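# Grip the ball with both hands and raise it

## Task

Grasp the ball between the two hands, raise it at least three finger-widths above the ring it sits on, and keep it motionless in the air, touching nothing else at the end. No hand motor on either side may still show moving in hand_stopped_by when the scene ends, and nothing may be pushed or dropped off the table.

## Robot and tools

Robot: a humanoid upper body on a stand past the table's -x edge, facing +x. It has two arms, left_arm (its own left, on the +y side) and right_arm (on the -y side). Each ends in a five-finger hand: right_arm has a right hand, left_arm a mirrored left hand. Each hand point can reach at most 0.62 m from its shoulder.

Scene frame: metres, table top at z = 0, +z up, +x away from the robot across the table; the table edge nearest the robot is x = 0.18. Shoulders sit roughly 0.28 m above the pelvis, 0.06 m toward +x, at y = +0.10 (left) and -0.10 (right). Reported positions can be a little off, more so at long reach, and the body may be slightly rotated relative to the table.

Hand point frame: a point 0.05 m in front of the palm, where index pad and thumb tip meet in a pinch. Its +z runs along the straightened fingers (tips 0.06-0.07 m beyond it), +y points out of the palm, +x runs across the palm toward the little finger on the right hand but toward the thumb on the left hand. A wrist bracket on the little-finger side sticks out and can collide. With the thumb turned in front of the palm, a whole-hand wrap fits objects 0.035-0.08 m wide; turn the thumb before reaching the object.

Row format (used by both motion tools): 28 numbers, each in [-1, 1], always all 28 even if one arm is idle. Order: left_arm dx, dy, dz, rx, ry, rz, then left_gripper little, ring, middle, index, thumb_bend, thumb_turn, force_limit, speed; then the same 14 for right_arm/right_gripper. dx..rz are an offset, not a pose: a target relative to that hand point's measured pose when the action (or move) begins, expressed in the hand point's own axes; rx, ry, rz form a single rotation vector. Scale: 1.0 = 0.6 m or 180 degrees. The six finger numbers are absolute targets: +1 open/straight, -1 closed; for thumb_turn +1 is beside the palm and -1 is across in front of it. A pinch is roughly index -0.22, thumb_bend -0.75, thumb_turn -0.57. force_limit maps -1..+1 linearly to about 0..10 N at the fingertip (0..15 N for the two thumb motors) and only stops closing motion. speed maps -1..+1 to nearly zero..full (full travel 0.6 s); close at -0.9 or slower for a soft grip. There is no 'no change' value: to keep a hand as it is, repeat its last eight numbers, or, if none sent yet, its hand_measured six plus hand_force_limit and hand_speed. Resending identical numbers keeps a grip.

execute_actions(actions): a list of actions; each action is a list of up to 15 rows, one per 1/30 s step, the last row held to fill 15 steps. Every row is measured from the action's starting pose, not the previous row. Each step is clipped to within 70 mm and 16 degrees of the measured pose, so large offsets need several actions. An empty list just returns state and images.

move(target, speed, blocking): target is one 28-number row; its offsets start from the pose in the latest result that showed one. The hand points follow straight paths, finishing together in 0.5-10 s; speed is m/s, 0.002-0.5, default 0.25 (turning up to twice that in rad/s). Paths ignore obstacles and the other arm, can lag, stray, or overshoot speed near full arm extension. Faster moves and targets further past a contact press harder. With blocking=false the result comes after 0.5 s; use wait(0) to poll, and send no other motion until its end is reported, or call stop() to brake (needs room). The result adds a 'move:' line: ending (done, off_target, moving, held, fault) and limits (paced = pose clipped; held = a check blocked steps, after which the arm may jump fast), plus each hand point's distance from its target.

wait(seconds): 0-10 s, arms hold their last command. zoom_image(camera, region): camera is cam_high, cam_left_wrist or cam_right_wrist; region [x0, y0, x1, y1] in pixels, at most 504x504, within 672x504 images. show_instructions(): shows the reference pages. finished_scene(scene): ends the scene after the last command has been held; irreversible.

Results: each arm's hand point position and quaternion (wxyz) in the scene frame; 'Hand target' lines give where the controller is driving; 'pose unreachable' means the clearance check altered or blocked that arm. Per hand, hand_measured, hand_stopped_by and hand_load_n list six values in motor order. hand_stopped_by words: moving, target, force, stalled, fault (dead for the scene). A blocked motor reads moving until its travel time expires, then stalled, so let fingers settle before finishing. Loads near zero mean the grip is lost. To squeeze harder, raise force_limit and send a target further closed than measured; to loosen, send one more open. Camera calibration (pinhole+radial, K, T_world_to_cam) is given for projecting points.

Avoid: arms striking or pressing each other (any part, fingers and brackets included), contact torque reaching a joint limit (wrist pitch/yaw only 4.35 N m; arm then stops 10 s), overheated motors (MOTOR HOT at 90 °C, arm drops at 120 °C), fast hits, hard pushes, dropping the ball or knocking anything off the table. An idle arm should get the offset back to its wanted pose first, then zeros. Brief external nudges may disturb loose objects.

Each tool is called after "Request:" as name(argument=value, ...), one argument or row to a line, values as JSON.

Reference images:

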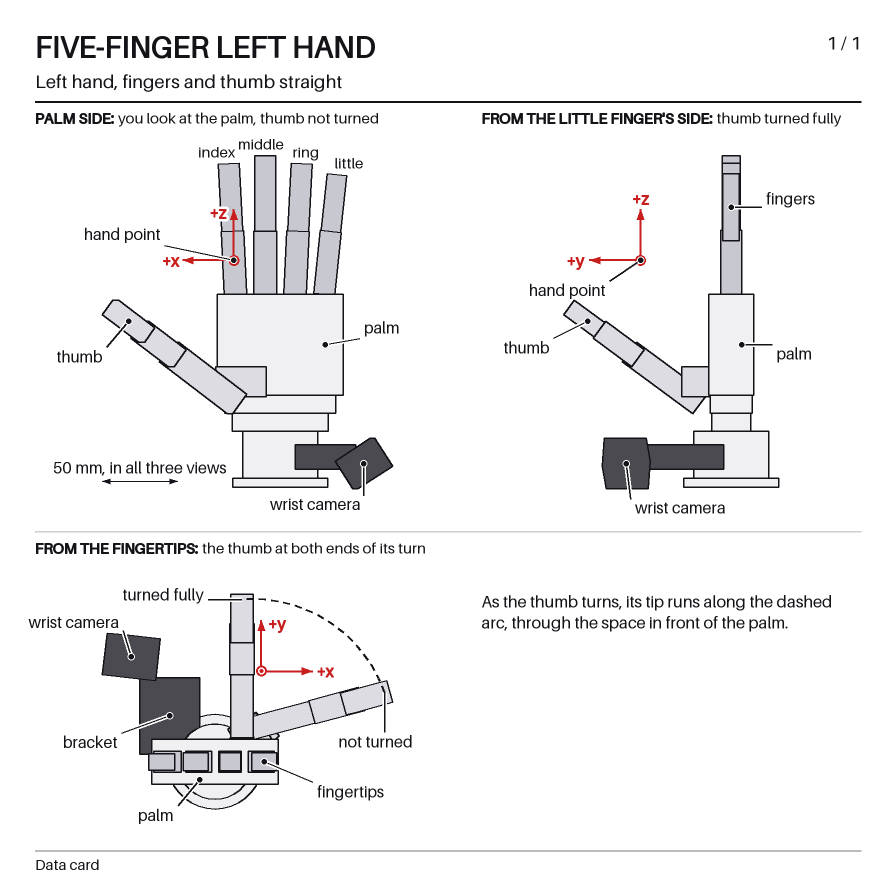

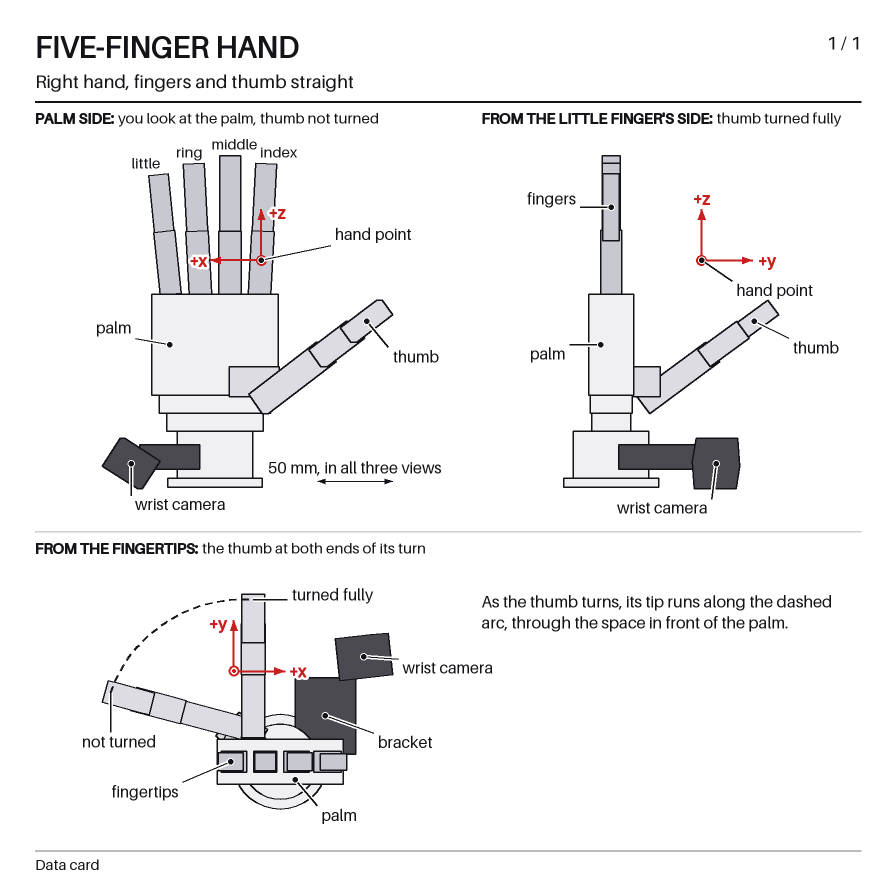

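## Session

Request:
execute_actions(
  actions=[],
)

Scene clock: 0.00 s.
left_arm: end_effector_position=(+0.1577, +0.0788, +0.4684) hand_measured=(+1.000, +1.000, +1.000, +1.000, +1.000, +1.000) hand_load_n=(+0.0, +0.0, +0.0, +0.0, +0.0, +0.0) hand_stopped_by=(target, target, target, target, target, target) hand_force_limit=0.00 hand_speed=-0.80 end_effector_quat_wxyz=(+0.121, +0.103, -0.216, +0.963) | right_arm: end_effector_position=(+0.1650, -0.1189, +0.5396) hand_measured=(+1.000, +1.000, +1.000, +1.000, +1.000, +1.000) hand_load_n=(+0.0, +0.0, +0.0, +0.0, +0.0, +0.0) hand_stopped_by=(target, target, target, target, target, target) hand_force_limit=0.00 hand_speed=-0.80 end_effector_quat_wxyz=(+0.990, -0.132, +0.047, -0.008)
Joint positions: left_arm=[ 0.036  0.481  0.113 -0.605 -0.381 -1.005 -0.35 ] | right_arm=[-0.239 -0.419 -0.278 -0.49   0.513 -0.946  0.234]
Joint velocities: left_arm=[0.    0.003 0.008 0.002 0.011 0.    0.   ] | right_arm=[-0.012  0.002 -0.006  0.002  0.     0.     0.   ]
Joint torques (N m, as the arm reports them, + toward a larger angle): no reading
Hand target (left_arm): +0.158, +0.079, +0.468; +0.121, +0.103, -0.216, +0.963
Hand target (right_arm): +0.165, -0.119, +0.540; +0.990, -0.132, +0.047, -0.008

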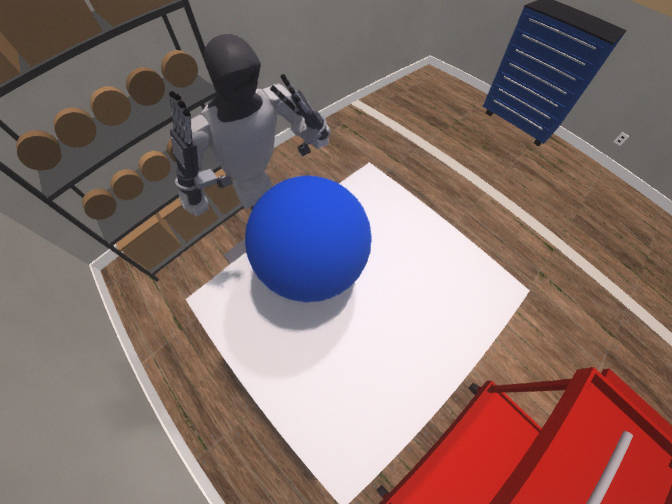

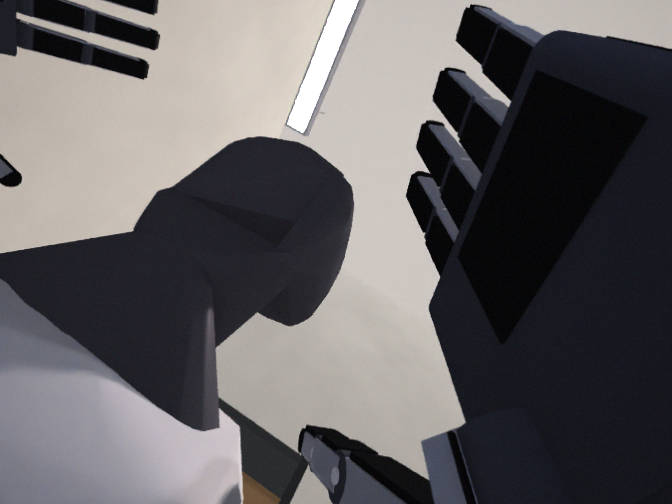

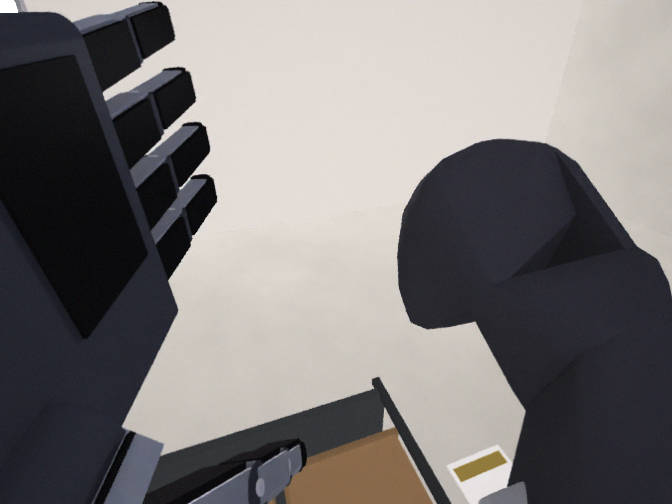

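Request:
move(
  target=[-0.146,-0.193,-0.266,0.166,-0.423,-0.047,1,1,1,1,1,1,0,-0.8, 0.178,-0.208,-0.370,0.0614,0.467,0.0693,1,1,1,1,1,1,0,-0.8],
  speed=0.3,
)

Scene clock: 19.87 s.
left_arm: end_effector_position=(+0.2528, +0.2363, +0.3496) hand_measured=(+1.000, +1.000, +1.000, +1.000, +1.000, +1.000) hand_load_n=(+0.0, +0.0, +0.0, +0.0, +0.0, +0.0) hand_stopped_by=(target, target, target, target, target, target) hand_force_limit=0.00 hand_speed=-0.80 end_effector_quat_wxyz=(-0.020, +0.717, -0.012, +0.697) | right_arm: end_effector_position=(+0.2479, -0.3117, +0.3600) hand_measured=(+1.000, +1.000, +1.000, +1.000, +1.000, +1.000) hand_load_n=(+0.0, +0.0, +0.0, +0.0, +0.0, +0.0) hand_stopped_by=(target, target, target, target, target, target) hand_force_limit=0.00 hand_speed=-0.80 end_effector_quat_wxyz=(+0.720, +0.007, +0.693, -0.024)
Joint positions: left_arm=[ 0.505  0.07   1.233 -0.955 -0.791  0.516 -0.665] | right_arm=[ 0.478 -0.565 -0.83  -0.191  0.968  0.014  0.68 ]
Joint velocities: left_arm=[0.005 0.    0.006 0.003 0.017 0.009 0.   ] | right_arm=[-0.002 -0.008  0.003 -0.002 -0.009  0.     0.   ]
Joint torques (N m, as the arm reports them, + toward a larger angle): left_arm=[ 2.27  2.19  1.47 -0.85  0.05 -1.05  0.07] | right_arm=[ 1.38 -5.74 -1.87 -0.83  0.14 -0.72 -0.18]
Hand target (left_arm): +0.253, +0.236, +0.350; -0.019, +0.717, -0.012, +0.697
Hand target (right_arm): +0.248, -0.313, +0.359; +0.718, +0.007, +0.696, -0.027
Off the commanded pose (left_arm): 0.004 m, 3 deg.
Off the commanded pose (right_arm): 0.016 m, 4 deg.
joint sent to its limit (right arm) — the command would take joint 1 (shoulder pitch) past its upper limit, so that joint was sent only as far as its limit.
move: off_target (left_arm, right_arm)
camera_calibration (this result's frames):
cam_left_wrist: T_world_to_cam=[[-0.0590263, 0.997093, -0.0481846, -0.216147], [-0.574723, 0.00552321, 0.81833, -0.150145], [0.816217, 0.0759958, 0.572726, -0.299311], [0, 0, 0, 1]] pos_world=[0.145253, 0.239094, 0.283876]
cam_right_wrist: T_world_to_cam=[[0.047251, 0.998811, -0.0120322, 0.298989], [-0.612398, 0.0384829, 0.789612, -0.121522], [0.789136, -0.0299415, 0.613488, -0.29392], [0, 0, 0, 1]] pos_world=[0.143396, -0.302758, 0.279869]

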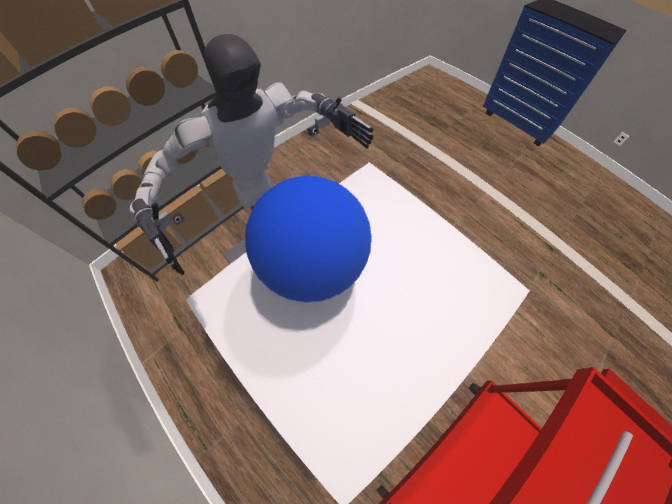

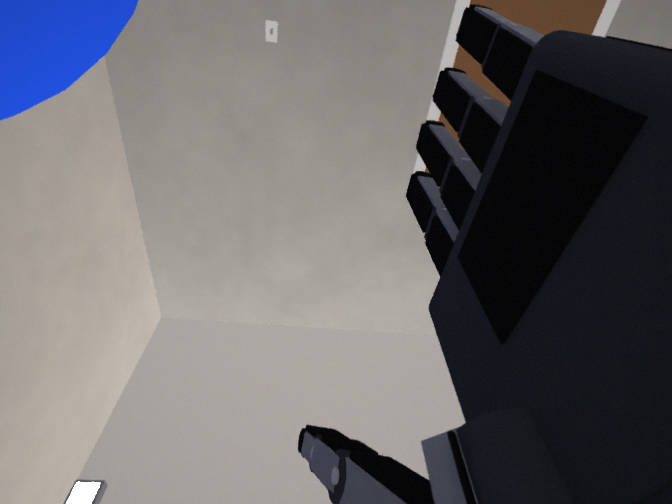

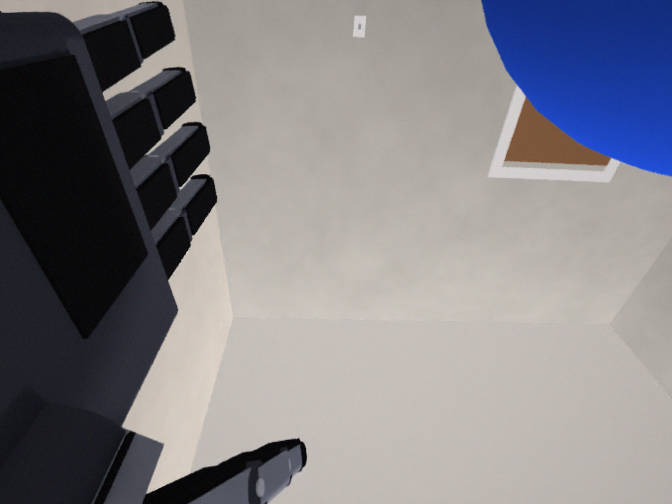

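Request:
move(
  target=[-0.25,0.11,0.228,0,0,-0.055,1,1,1,1,1,1,0,-0.8, 0.267,0.117,0.237,0,0,0.055,1,1,1,1,1,1,0,-0.8],
  speed=0.25,
)

Scene clock: 25.53 s.
left_arm: end_effector_position=(+0.3810, +0.1686, +0.1937) hand_measured=(+1.000, +1.000, +1.000, +1.000, +1.000, +1.000) hand_load_n=(+0.0, +0.0, +0.0, +0.0, +0.0, +0.0) hand_stopped_by=(target, target, target, target, target, target) hand_force_limit=0.00 hand_speed=-0.80 end_effector_quat_wxyz=(+0.050, +0.713, +0.056, +0.697) | right_arm: end_effector_position=(+0.3976, -0.2402, +0.1922) hand_measured=(+1.000, +1.000, +1.000, +1.000, +1.000, +1.000) hand_load_n=(+0.0, +0.0, +0.0, +0.0, +0.0, +0.0) hand_stopped_by=(target, target, target, target, target, target) hand_force_limit=0.00 hand_speed=-0.80 end_effector_quat_wxyz=(+0.708, +0.068, +0.701, +0.047)
Joint positions: left_arm=[-0.004 -0.019  0.439  0.052 -0.161 -0.236 -0.391] | right_arm=[-0.456 -0.274 -0.405  1.043  0.484 -0.619  0.693]
Joint velocities: left_arm=[-0.009 -0.009  0.005  0.006  0.003  0.     0.   ] | right_arm=[-0.009  0.    -0.017  0.058  0.002 -0.029  0.03 ]
Joint torques (N m, as the arm reports them, + toward a larger angle): left_arm=[-1.67  1.38 -0.58 -1.4   0.35 -1.47 -0.31] | right_arm=[-4.17 -5.5  -0.12 -1.54  0.29 -0.93  0.09]
Hand target (left_arm): +0.381, +0.169, +0.194; +0.050, +0.712, +0.055, +0.698
Hand target (right_arm): +0.398, -0.242, +0.194; +0.710, +0.070, +0.699, +0.046
Off the commanded pose (left_arm): 0.011 m, 1 deg.
Off the commanded pose (right_arm): 0.016 m, 2 deg.
move: off_target (left_arm, right_arm)
camera_calibration (this result's frames):
cam_left_wrist: T_world_to_cam=[[-0.0577178, 0.968824, -0.240933, -0.107005], [-0.579929, 0.163905, 0.798009, 0.0307289], [0.81262, 0.185784, 0.552389, -0.322727], [0, 0, 0, 1]] pos_world=[0.273899, 0.15859, 0.127968]
cam_right_wrist: T_world_to_cam=[[0.0327536, 0.984056, 0.174817, 0.184749], [-0.591549, -0.121898, 0.797001, 0.0516803], [0.805604, -0.129518, 0.578124, -0.330591], [0, 0, 0, 1]] pos_world=[0.290846, -0.218321, 0.117636]

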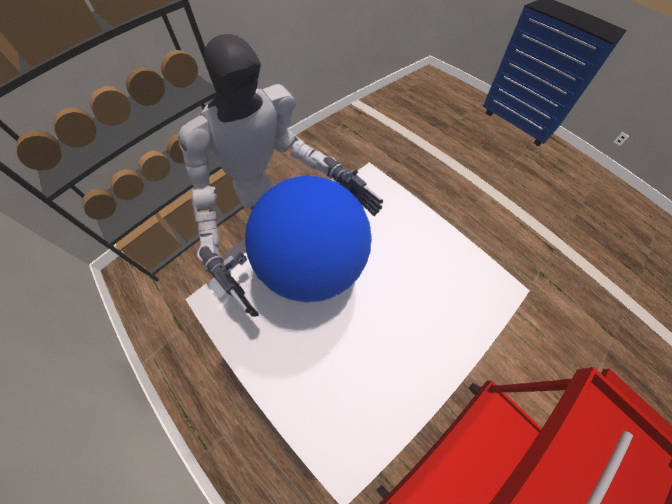

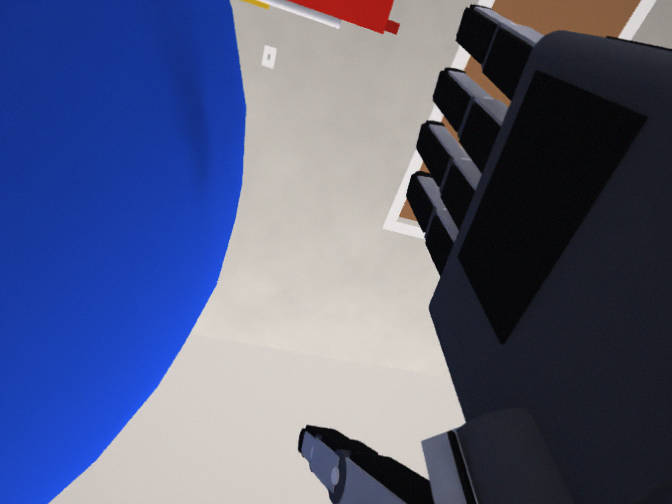

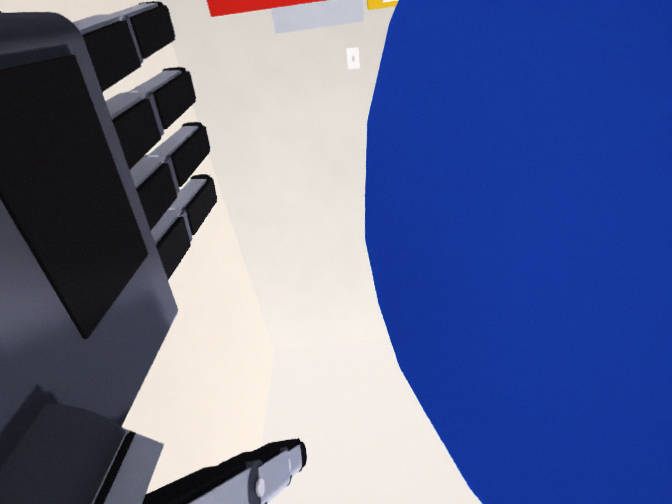

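Request:
move(
  target=[0,0.1,0.01,0,0,0,1,1,1,1,1,1,0,-0.8, 0,0.085,-0.01,0,0,0,1,1,1,1,1,1,0,-0.8],
  speed=0.06,
)

Scene clock: 31.03 s.
left_arm: end_effector_position=(+0.3882, +0.1113, +0.2061) hand_measured=(+1.000, +1.000, +1.000, +1.000, +1.000, +1.000) hand_load_n=(+0.0, +0.0, +0.0, +0.0, +0.0, +0.0) hand_stopped_by=(target, target, target, target, target, target) hand_force_limit=0.00 hand_speed=-0.80 end_effector_quat_wxyz=(+0.055, +0.710, +0.062, +0.699) | right_arm: end_effector_position=(+0.3910, -0.1922, +0.1973) hand_measured=(+1.000, +1.000, +1.000, +1.000, +1.000, +1.000) hand_load_n=(+0.0, +0.0, +0.0, +0.0, +0.0, +0.0) hand_stopped_by=(target, target, target, target, target, target) hand_force_limit=0.00 hand_speed=-0.80 end_effector_quat_wxyz=(+0.707, +0.068, +0.703, +0.045)
Joint positions: left_arm=[ 0.041 -0.021  0.12  -0.035 -0.116 -0.239 -0.077] | right_arm=[-0.245 -0.13  -0.269  0.569  0.388 -0.466  0.437]
Joint velocities: left_arm=[-0.009 -0.008  0.015  0.003 -0.003  0.     0.003] | right_arm=[ 0.029 -0.008  0.011  0.009  0.008  0.    -0.003]
Joint torques (N m, as the arm reports them, + toward a larger angle): left_arm=[-1.67 -0.04 -1.11 -1.95  0.32 -1.32 -0.05] | right_arm=[-2.8  -3.63  0.06 -1.73 -0.08 -0.79 -0.08]
Hand target (left_arm): +0.388, +0.111, +0.206; +0.053, +0.710, +0.061, +0.699
Hand target (right_arm): +0.391, -0.191, +0.196; +0.705, +0.066, +0.705, +0.045
Off the commanded pose (left_arm): 0.004 m, 1 deg.
Off the commanded pose (right_arm): 0.005 m, 0 deg.
move: off_target (left_arm, right_arm)
camera_calibration (this result's frames):
cam_left_wrist: T_world_to_cam=[[-0.0583183, 0.964887, -0.256111, -0.0442599], [-0.586338, 0.174529, 0.791042, 0.0370723], [0.807965, 0.1963, 0.555571, -0.324807], [0, 0, 0, 1]] pos_world=[0.281588, 0.0999951, 0.139792]
cam_right_wrist: T_world_to_cam=[[0.0353631, 0.984801, 0.170049, 0.13693], [-0.588818, -0.116953, 0.799759, 0.0488651], [0.807492, -0.12841, 0.575733, -0.322119], [0, 0, 0, 1]] pos_world=[0.284039, -0.170497, 0.123089]

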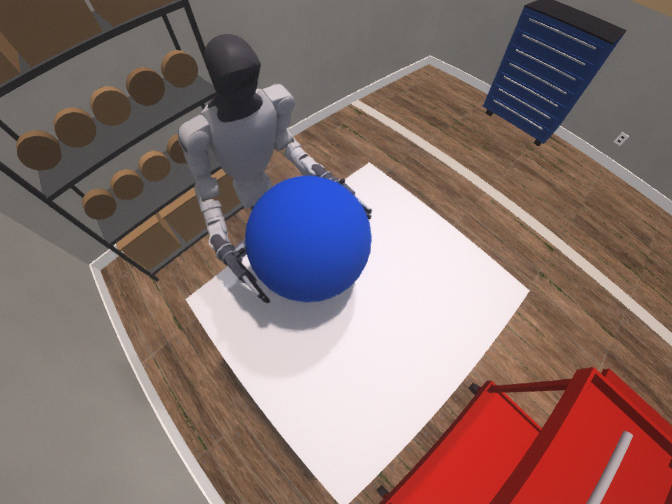

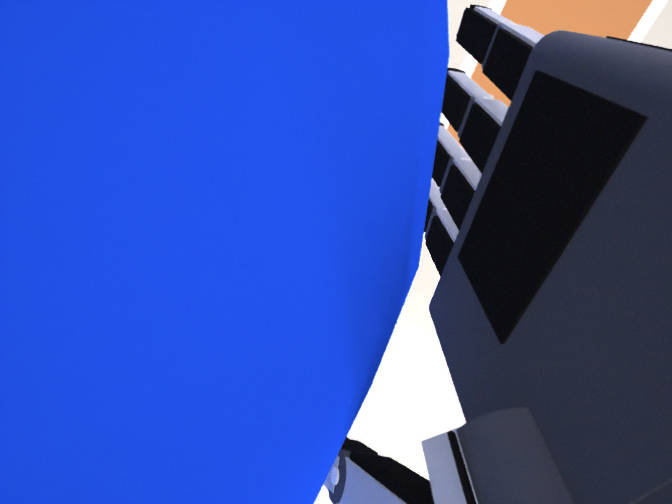

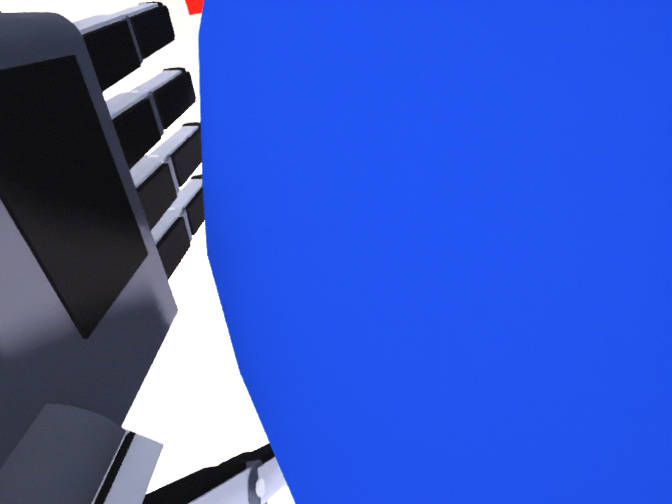

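Request:
move(
  target=[0,0.06,0,0,0,0,1,1,1,1,1,1,0,-0.8, 0,0.06,0,0,0,0,1,1,1,1,1,1,0,-0.8],
  speed=0.04,
)

Scene clock: 34.80 s.
left_arm: end_effector_position=(+0.3897, +0.1052, +0.2106) hand_measured=(+1.000, +1.000, +1.000, +1.000, +1.000, +1.000) hand_load_n=(+0.0, +0.0, +0.0, +0.0, +0.0, +1.0) hand_stopped_by=(target, target, target, target, target, target) hand_force_limit=0.00 hand_speed=-0.80 end_effector_quat_wxyz=(+0.030, +0.708, +0.099, +0.698) | right_arm: end_effector_position=(+0.3892, -0.1867, +0.2042) hand_measured=(+1.000, +1.000, +1.000, +1.000, +1.000, +1.000) hand_load_n=(+0.0, +0.0, +0.0, +0.0, +0.0, +1.0) hand_stopped_by=(target, target, target, target, target, target) hand_force_limit=0.00 hand_speed=-0.80 end_effector_quat_wxyz=(+0.709, +0.101, +0.698, +0.017)
Joint positions: left_arm=[ 0.058  0.001 -0.025 -0.062 -0.114 -0.252  0.152] | right_arm=[-0.166 -0.093 -0.173  0.41   0.375 -0.442  0.243]
Joint velocities: left_arm=[-0.012  0.089 -0.074  0.009 -0.058 -0.012  0.082] | right_arm=[ 0.003 -0.064  0.094  0.003  0.069 -0.017 -0.061]
Joint torques (N m, as the arm reports them, + toward a larger angle): left_arm=[-2.62 -1.06 -6.74 -1.36  1.39 -0.67 -2.24] | right_arm=[-3.21 -1.59  2.9  -2.   -0.97 -0.71  1.17]
Hand target (left_arm): +0.388, +0.077, +0.214; +0.057, +0.709, +0.065, +0.700
Hand target (right_arm): +0.390, -0.157, +0.201; +0.705, +0.065, +0.705, +0.043
Off the commanded pose (left_arm): 0.029 m, 5 deg.
Off the commanded pose (right_arm): 0.030 m, 5 deg.
move: off_target (left_arm, right_arm)
camera_calibration (this result's frames):
cam_left_wrist: T_world_to_cam=[[-0.143196, 0.951647, -0.271777, 0.000684317], [-0.595035, 0.136648, 0.791998, 0.0426473], [0.79084, 0.275128, 0.546696, -0.327112], [0, 0, 0, 1]] pos_world=[0.284168, 0.0835188, 0.145241]
cam_right_wrist: T_world_to_cam=[[0.120719, 0.97644, 0.178863, 0.0938024], [-0.60018, -0.0717265, 0.796643, 0.0564663], [0.790703, -0.20352, 0.577381, -0.331711], [0, 0, 0, 1]] pos_world=[0.284851, -0.155052, 0.129762]

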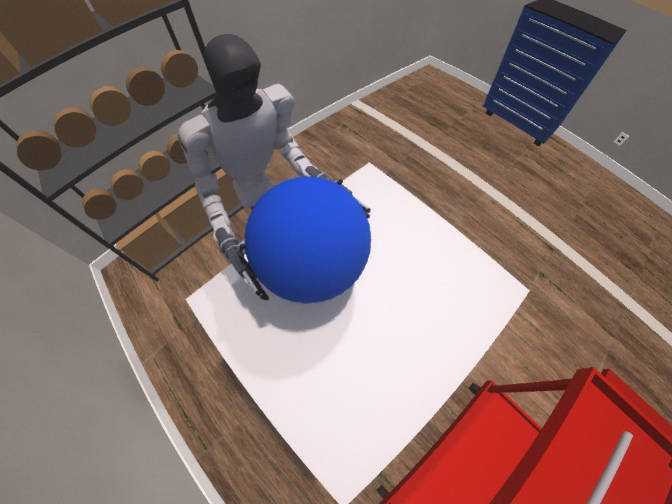

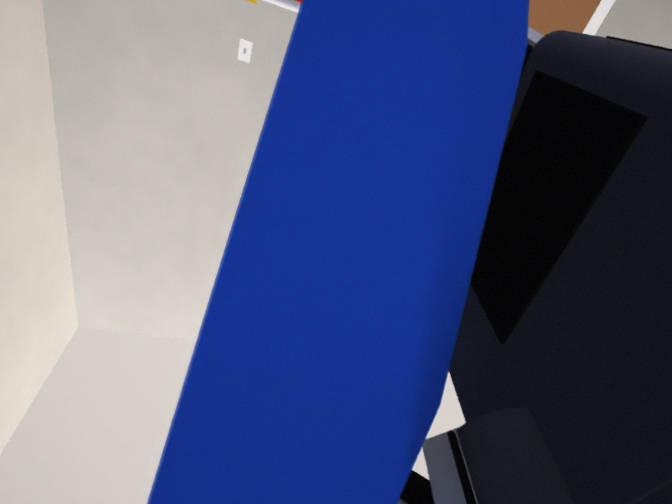

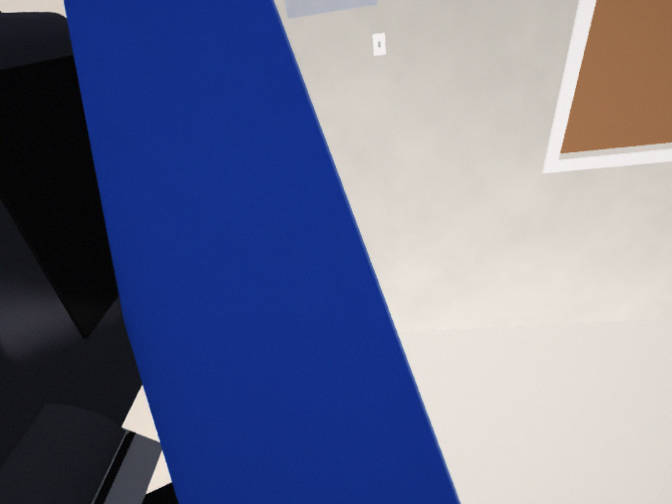

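Request:
execute_actions(
  actions=[
    [[0,0.05,0,-0.028,0,0,0.3,0.3,0.3,0.3,1,1,0.0,-0.5, 0,0.05,0,-0.028,0,0,0.3,0.3,0.3,0.3,1,1,0.0,-0.5]],
    [[0,0.05,0,-0.028,0,0,0.3,0.3,0.3,0.3,1,1,0.0,-0.5, 0,0.05,0,-0.028,0,0,0.3,0.3,0.3,0.3,1,1,0.0,-0.5]],
    [[0,0.05,0,-0.028,0,0,0.3,0.3,0.3,0.3,1,1,0.0,-0.5, 0,0.05,0,-0.028,0,0,0.3,0.3,0.3,0.3,1,1,0.0,-0.5]],
  ],
)

Scene clock: 42.53 s.
left_arm: end_effector_position=(+0.3987, +0.1006, +0.2112) hand_measured=(+0.614, +0.698, +0.726, +0.672, +1.000, +1.000) hand_load_n=(+2.0, +0.0, +0.0, +1.5, +0.5, +0.5) hand_stopped_by=(force, force, force, force, target, target) hand_force_limit=0.00 hand_speed=-0.50 end_effector_quat_wxyz=(+0.034, +0.708, +0.095, +0.699) | right_arm: end_effector_position=(+0.3939, -0.1945, +0.2091) hand_measured=(+0.672, +0.756, +0.782, +0.700, +1.000, +1.000) hand_load_n=(+4.5, +0.0, +0.0, +3.5, +0.0, +0.0) hand_stopped_by=(force, force, force, force, target, target) hand_force_limit=0.00 hand_speed=-0.50 end_effector_quat_wxyz=(+0.708, +0.108, +0.697, +0.000)
Joint positions: left_arm=[ 0.005  0.098 -0.111 -0.018 -0.183 -0.266  0.245] | right_arm=[-0.161 -0.177 -0.067  0.387  0.445 -0.447  0.125]
Joint velocities: left_arm=[-0.003  0.066 -0.054  0.011 -0.048 -0.017  0.056] | right_arm=[ 0.006 -0.049  0.071 -0.003  0.034 -0.018 -0.045]
Joint torques (N m, as the arm reports them, + toward a larger angle): left_arm=[-3.33 -1.03 -6.05 -1.41  1.11 -0.85 -2.28] | right_arm=[-4.12 -1.66  2.69 -2.63 -0.81 -1.    1.63]
Hand target (left_arm): +0.397, +0.074, +0.217; +0.064, +0.705, +0.067, +0.703
Hand target (right_arm): +0.395, -0.164, +0.213; +0.714, +0.075, +0.695, +0.035
Off the commanded pose (left_arm): 0.028 m, 5 deg.
Off the commanded pose (right_arm): 0.032 m, 6 deg.
camera_calibration (this result's frames):
cam_left_wrist: T_world_to_cam=[[-0.131472, 0.953329, -0.271808, 0.0015743], [-0.596135, 0.143041, 0.79004, 0.0483549], [0.792047, 0.265902, 0.549506, -0.333356], [0, 0, 0, 1]] pos_world=[0.293067, 0.0802227, 0.145407]
cam_right_wrist: T_world_to_cam=[[0.153973, 0.974129, 0.165424, 0.0892409], [-0.598782, -0.0411843, 0.799853, 0.0595537], [0.785973, -0.222209, 0.576949, -0.341523], [0, 0, 0, 1]] pos_world=[0.290347, -0.160369, 0.134645]

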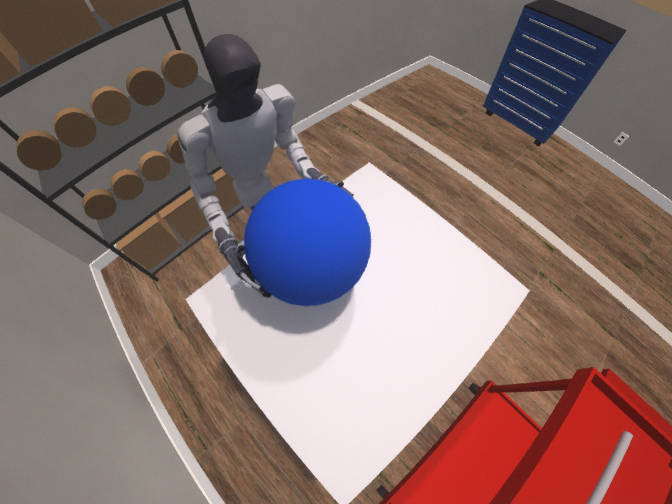

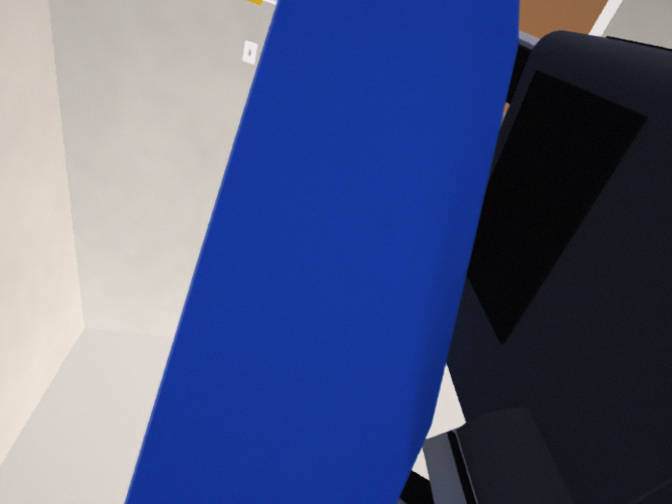

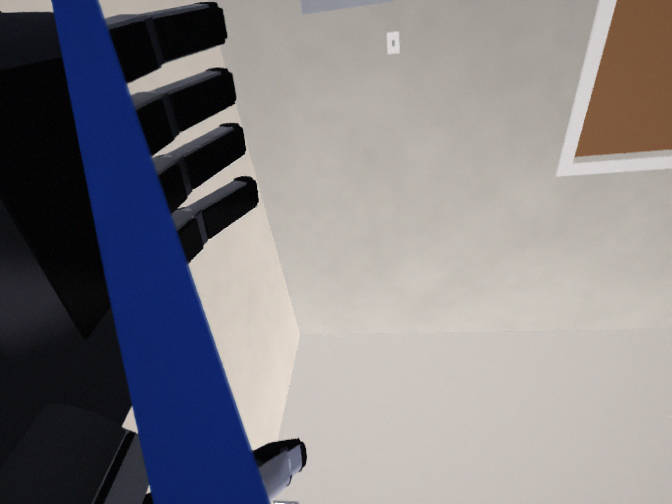

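Lift.

Request:
execute_actions(
  actions=[
    [[0.035,0.05,0,-0.028,0,0,0.3,0.3,0.3,0.3,1,1,0.0,-0.5, -0.035,0.055,0,-0.035,0,0,0.3,0.3,0.3,0.3,1,1,0.0,-0.5]],
    [[0.035,0.05,0,-0.028,0,0,0.3,0.3,0.3,0.3,1,1,0.0,-0.5, -0.035,0.055,0,-0.035,0,0,0.3,0.3,0.3,0.3,1,1,0.0,-0.5]],
    [[0.035,0.05,0,-0.028,0,0,0.3,0.3,0.3,0.3,1,1,0.0,-0.5, -0.035,0.055,0,-0.035,0,0,0.3,0.3,0.3,0.3,1,1,0.0,-0.5]],
    [[0.035,0.05,0,-0.028,0,0,0.3,0.3,0.3,0.3,1,1,0.0,-0.5, -0.035,0.055,0,-0.035,0,0,0.3,0.3,0.3,0.3,1,1,0.0,-0.5]],
    [[0.035,0.05,0,-0.028,0,0,0.3,0.3,0.3,0.3,1,1,0.0,-0.5, -0.035,0.055,0,-0.035,0,0,0.3,0.3,0.3,0.3,1,1,0.0,-0.5]],
  ],
)

Scene clock: 49.27 s.
left_arm: end_effector_position=(+0.4250, +0.0927, +0.3413) hand_measured=(+0.616, +0.698, +0.726, +0.672, +1.000, +1.000) hand_load_n=(+5.0, +0.0, +0.0, +2.0, +0.0, +0.0) hand_stopped_by=(force, force, force, force, target, target) hand_force_limit=0.00 hand_speed=-0.50 end_effector_quat_wxyz=(+0.048, +0.676, +0.079, +0.731) | right_arm: end_effector_position=(+0.4104, -0.2093, +0.3392) hand_measured=(+0.672, +0.756, +0.782, +0.700, +1.000, +1.000) hand_load_n=(+11.0, +0.0, +0.0, +0.0, +0.0, +0.0) hand_stopped_by=(force, force, force, force, target, target) hand_force_limit=0.00 hand_speed=-0.50 end_effector_quat_wxyz=(+0.730, +0.110, +0.675, +0.015)
Joint positions: left_arm=[-0.231  0.33  -0.138 -0.595 -0.42   0.366  0.533] | right_arm=[-0.138 -0.629  0.004 -0.249  0.848 -0.04  -0.256]
Joint velocities: left_arm=[ 0.037  0.02  -0.031  0.02  -0.037  0.02   0.019] | right_arm=[ 0.028 -0.044  0.089  0.032  0.041 -0.006 -0.042]
Joint torques (N m, as the arm reports them, + toward a larger angle): left_arm=[-6.41 -0.65 -3.6  -3.09 -0.17 -2.3  -2.3 ] | right_arm=[-6.32 -4.66  0.3  -4.69  0.03 -2.1   2.16]
Hand target (left_arm): +0.420, +0.070, +0.341; +0.080, +0.682, +0.054, +0.725
Hand target (right_arm): +0.407, -0.178, +0.341; +0.732, +0.069, +0.676, +0.051
Off the commanded pose (left_arm): 0.023 m, 5 deg.
Off the commanded pose (right_arm): 0.031 m, 6 deg.
camera_calibration (this result's frames):
cam_left_wrist: T_world_to_cam=[[-0.0742797, 0.95858, -0.274967, 0.0242343], [-0.66162, 0.158935, 0.732802, 0.00828679], [0.746151, 0.236356, 0.622411, -0.426263], [0, 0, 0, 1]] pos_world=[0.325339, 0.0762022, 0.265901]
cam_right_wrist: T_world_to_cam=[[0.129619, 0.972674, 0.192623, 0.0800778], [-0.648782, -0.0637135, 0.758303, -0.00534634], [0.749854, -0.22326, 0.622795, -0.433822], [0, 0, 0, 1]] pos_world=[0.311455, -0.175086, 0.258811]

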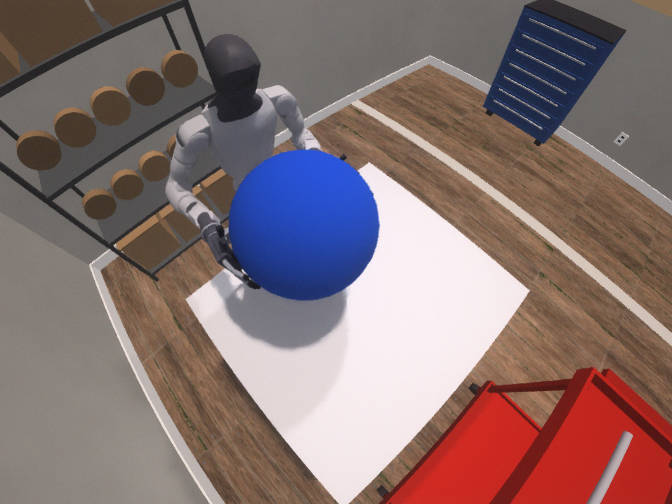

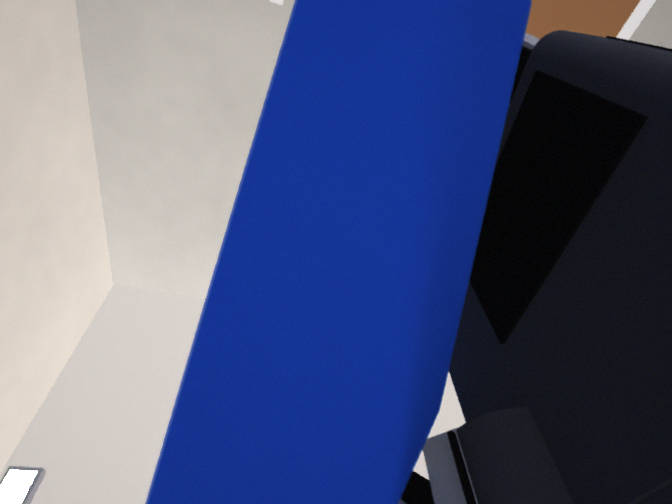

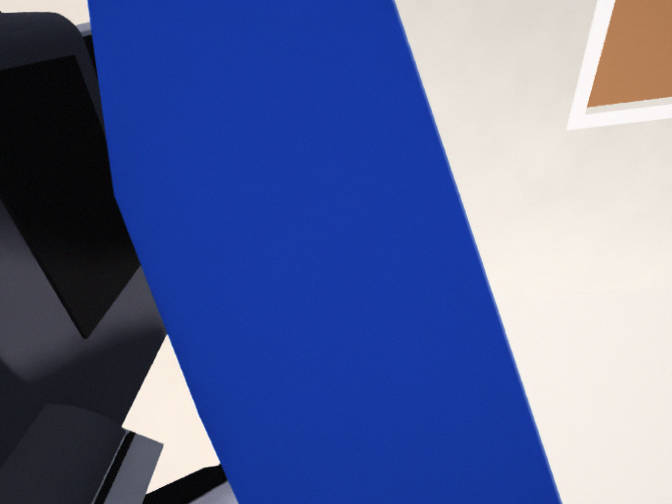

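Request:
wait(
  seconds=2,
)

Scene clock: 52.60 s.
left_arm: end_effector_position=(+0.4251, +0.0926, +0.3403) hand_measured=(+0.616, +0.698, +0.726, +0.672, +1.000, +1.000) hand_load_n=(+4.5, +0.0, +0.0, +2.0, +0.0, +0.0) hand_stopped_by=(force, force, force, force, target, target) hand_force_limit=0.00 hand_speed=-0.50 end_effector_quat_wxyz=(+0.048, +0.677, +0.079, +0.730) | right_arm: end_effector_position=(+0.4104, -0.2094, +0.3382) hand_measured=(+0.672, +0.756, +0.782, +0.700, +1.000, +1.000) hand_load_n=(+11.0, +0.0, +0.0, +0.0, +0.0, +0.0) hand_stopped_by=(force, force, force, force, target, target) hand_force_limit=0.00 hand_speed=-0.50 end_effector_quat_wxyz=(+0.729, +0.110, +0.676, +0.015)
Joint positions: left_arm=[-0.23   0.332 -0.139 -0.594 -0.422  0.367  0.534] | right_arm=[-0.137 -0.632  0.008 -0.248  0.85  -0.042 -0.257]
Joint velocities: left_arm=[ 0.003  0.002  0.002  0.005 -0.026  0.     0.   ] | right_arm=[ 0.009 -0.005  0.002  0.009 -0.009  0.     0.   ]
Joint torques (N m, as the arm reports them, + toward a larger angle): left_arm=[-5.97 -0.19 -3.83 -2.85 -0.57 -2.33 -2.36] | right_arm=[-6.29 -4.65  0.46 -4.72  0.01 -2.03  2.13]
Hand target (left_arm): +0.420, +0.070, +0.341; +0.080, +0.682, +0.054, +0.725
Hand target (right_arm): +0.407, -0.178, +0.341; +0.732, +0.069, +0.676, +0.051
Off the commanded pose (left_arm): 0.023 m, 5 deg.
Off the commanded pose (right_arm): 0.032 m, 6 deg.
wait: 2.00 s; at rest from the start
camera_calibration (this result's frames):
cam_left_wrist: T_world_to_cam=[[-0.074743, 0.958781, -0.274139, 0.0239652], [-0.659314, 0.158734, 0.734921, 0.00741251], [0.748143, 0.235674, 0.620273, -0.425781], [0, 0, 0, 1]] pos_world=[0.325224, 0.0761916, 0.265223]
cam_right_wrist: T_world_to_cam=[[0.130095, 0.972822, 0.191556, 0.0804956], [-0.646544, -0.0632372, 0.760251, -0.00608862], [0.751702, -0.222754, 0.620745, -0.433223], [0, 0, 0, 1]] pos_world=[0.311246, -0.175195, 0.25813]

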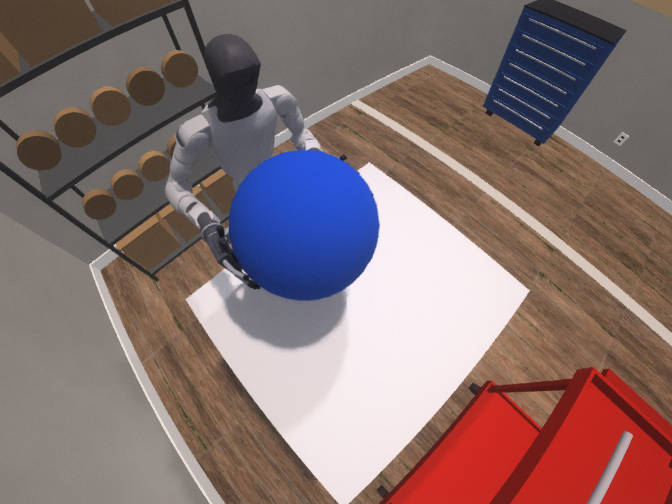

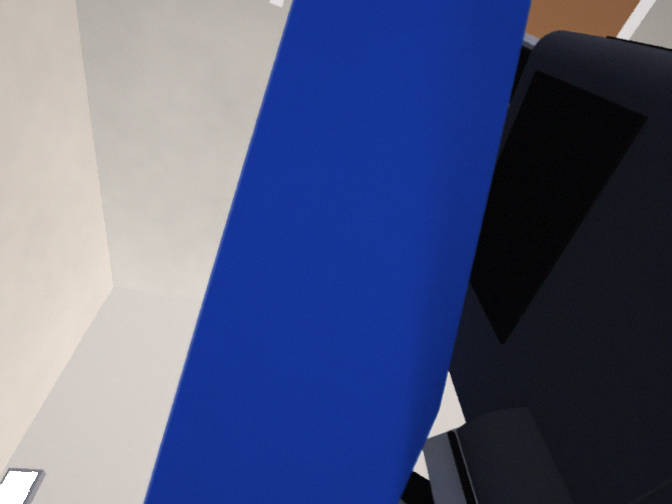

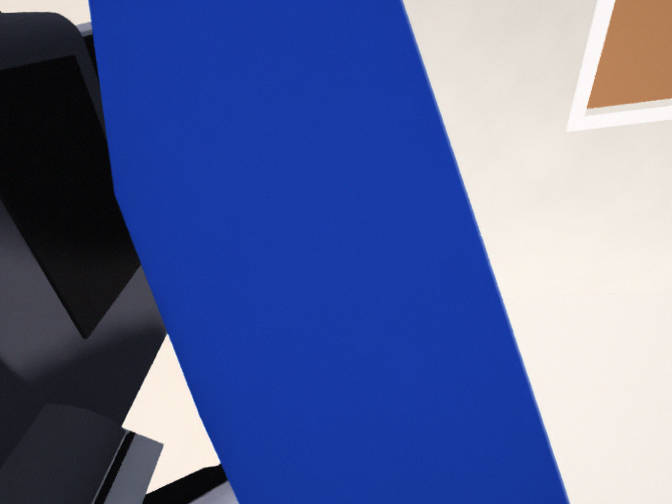

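Request:
finished_scene(
  scene=1,
)

The scene is finished: the task was done.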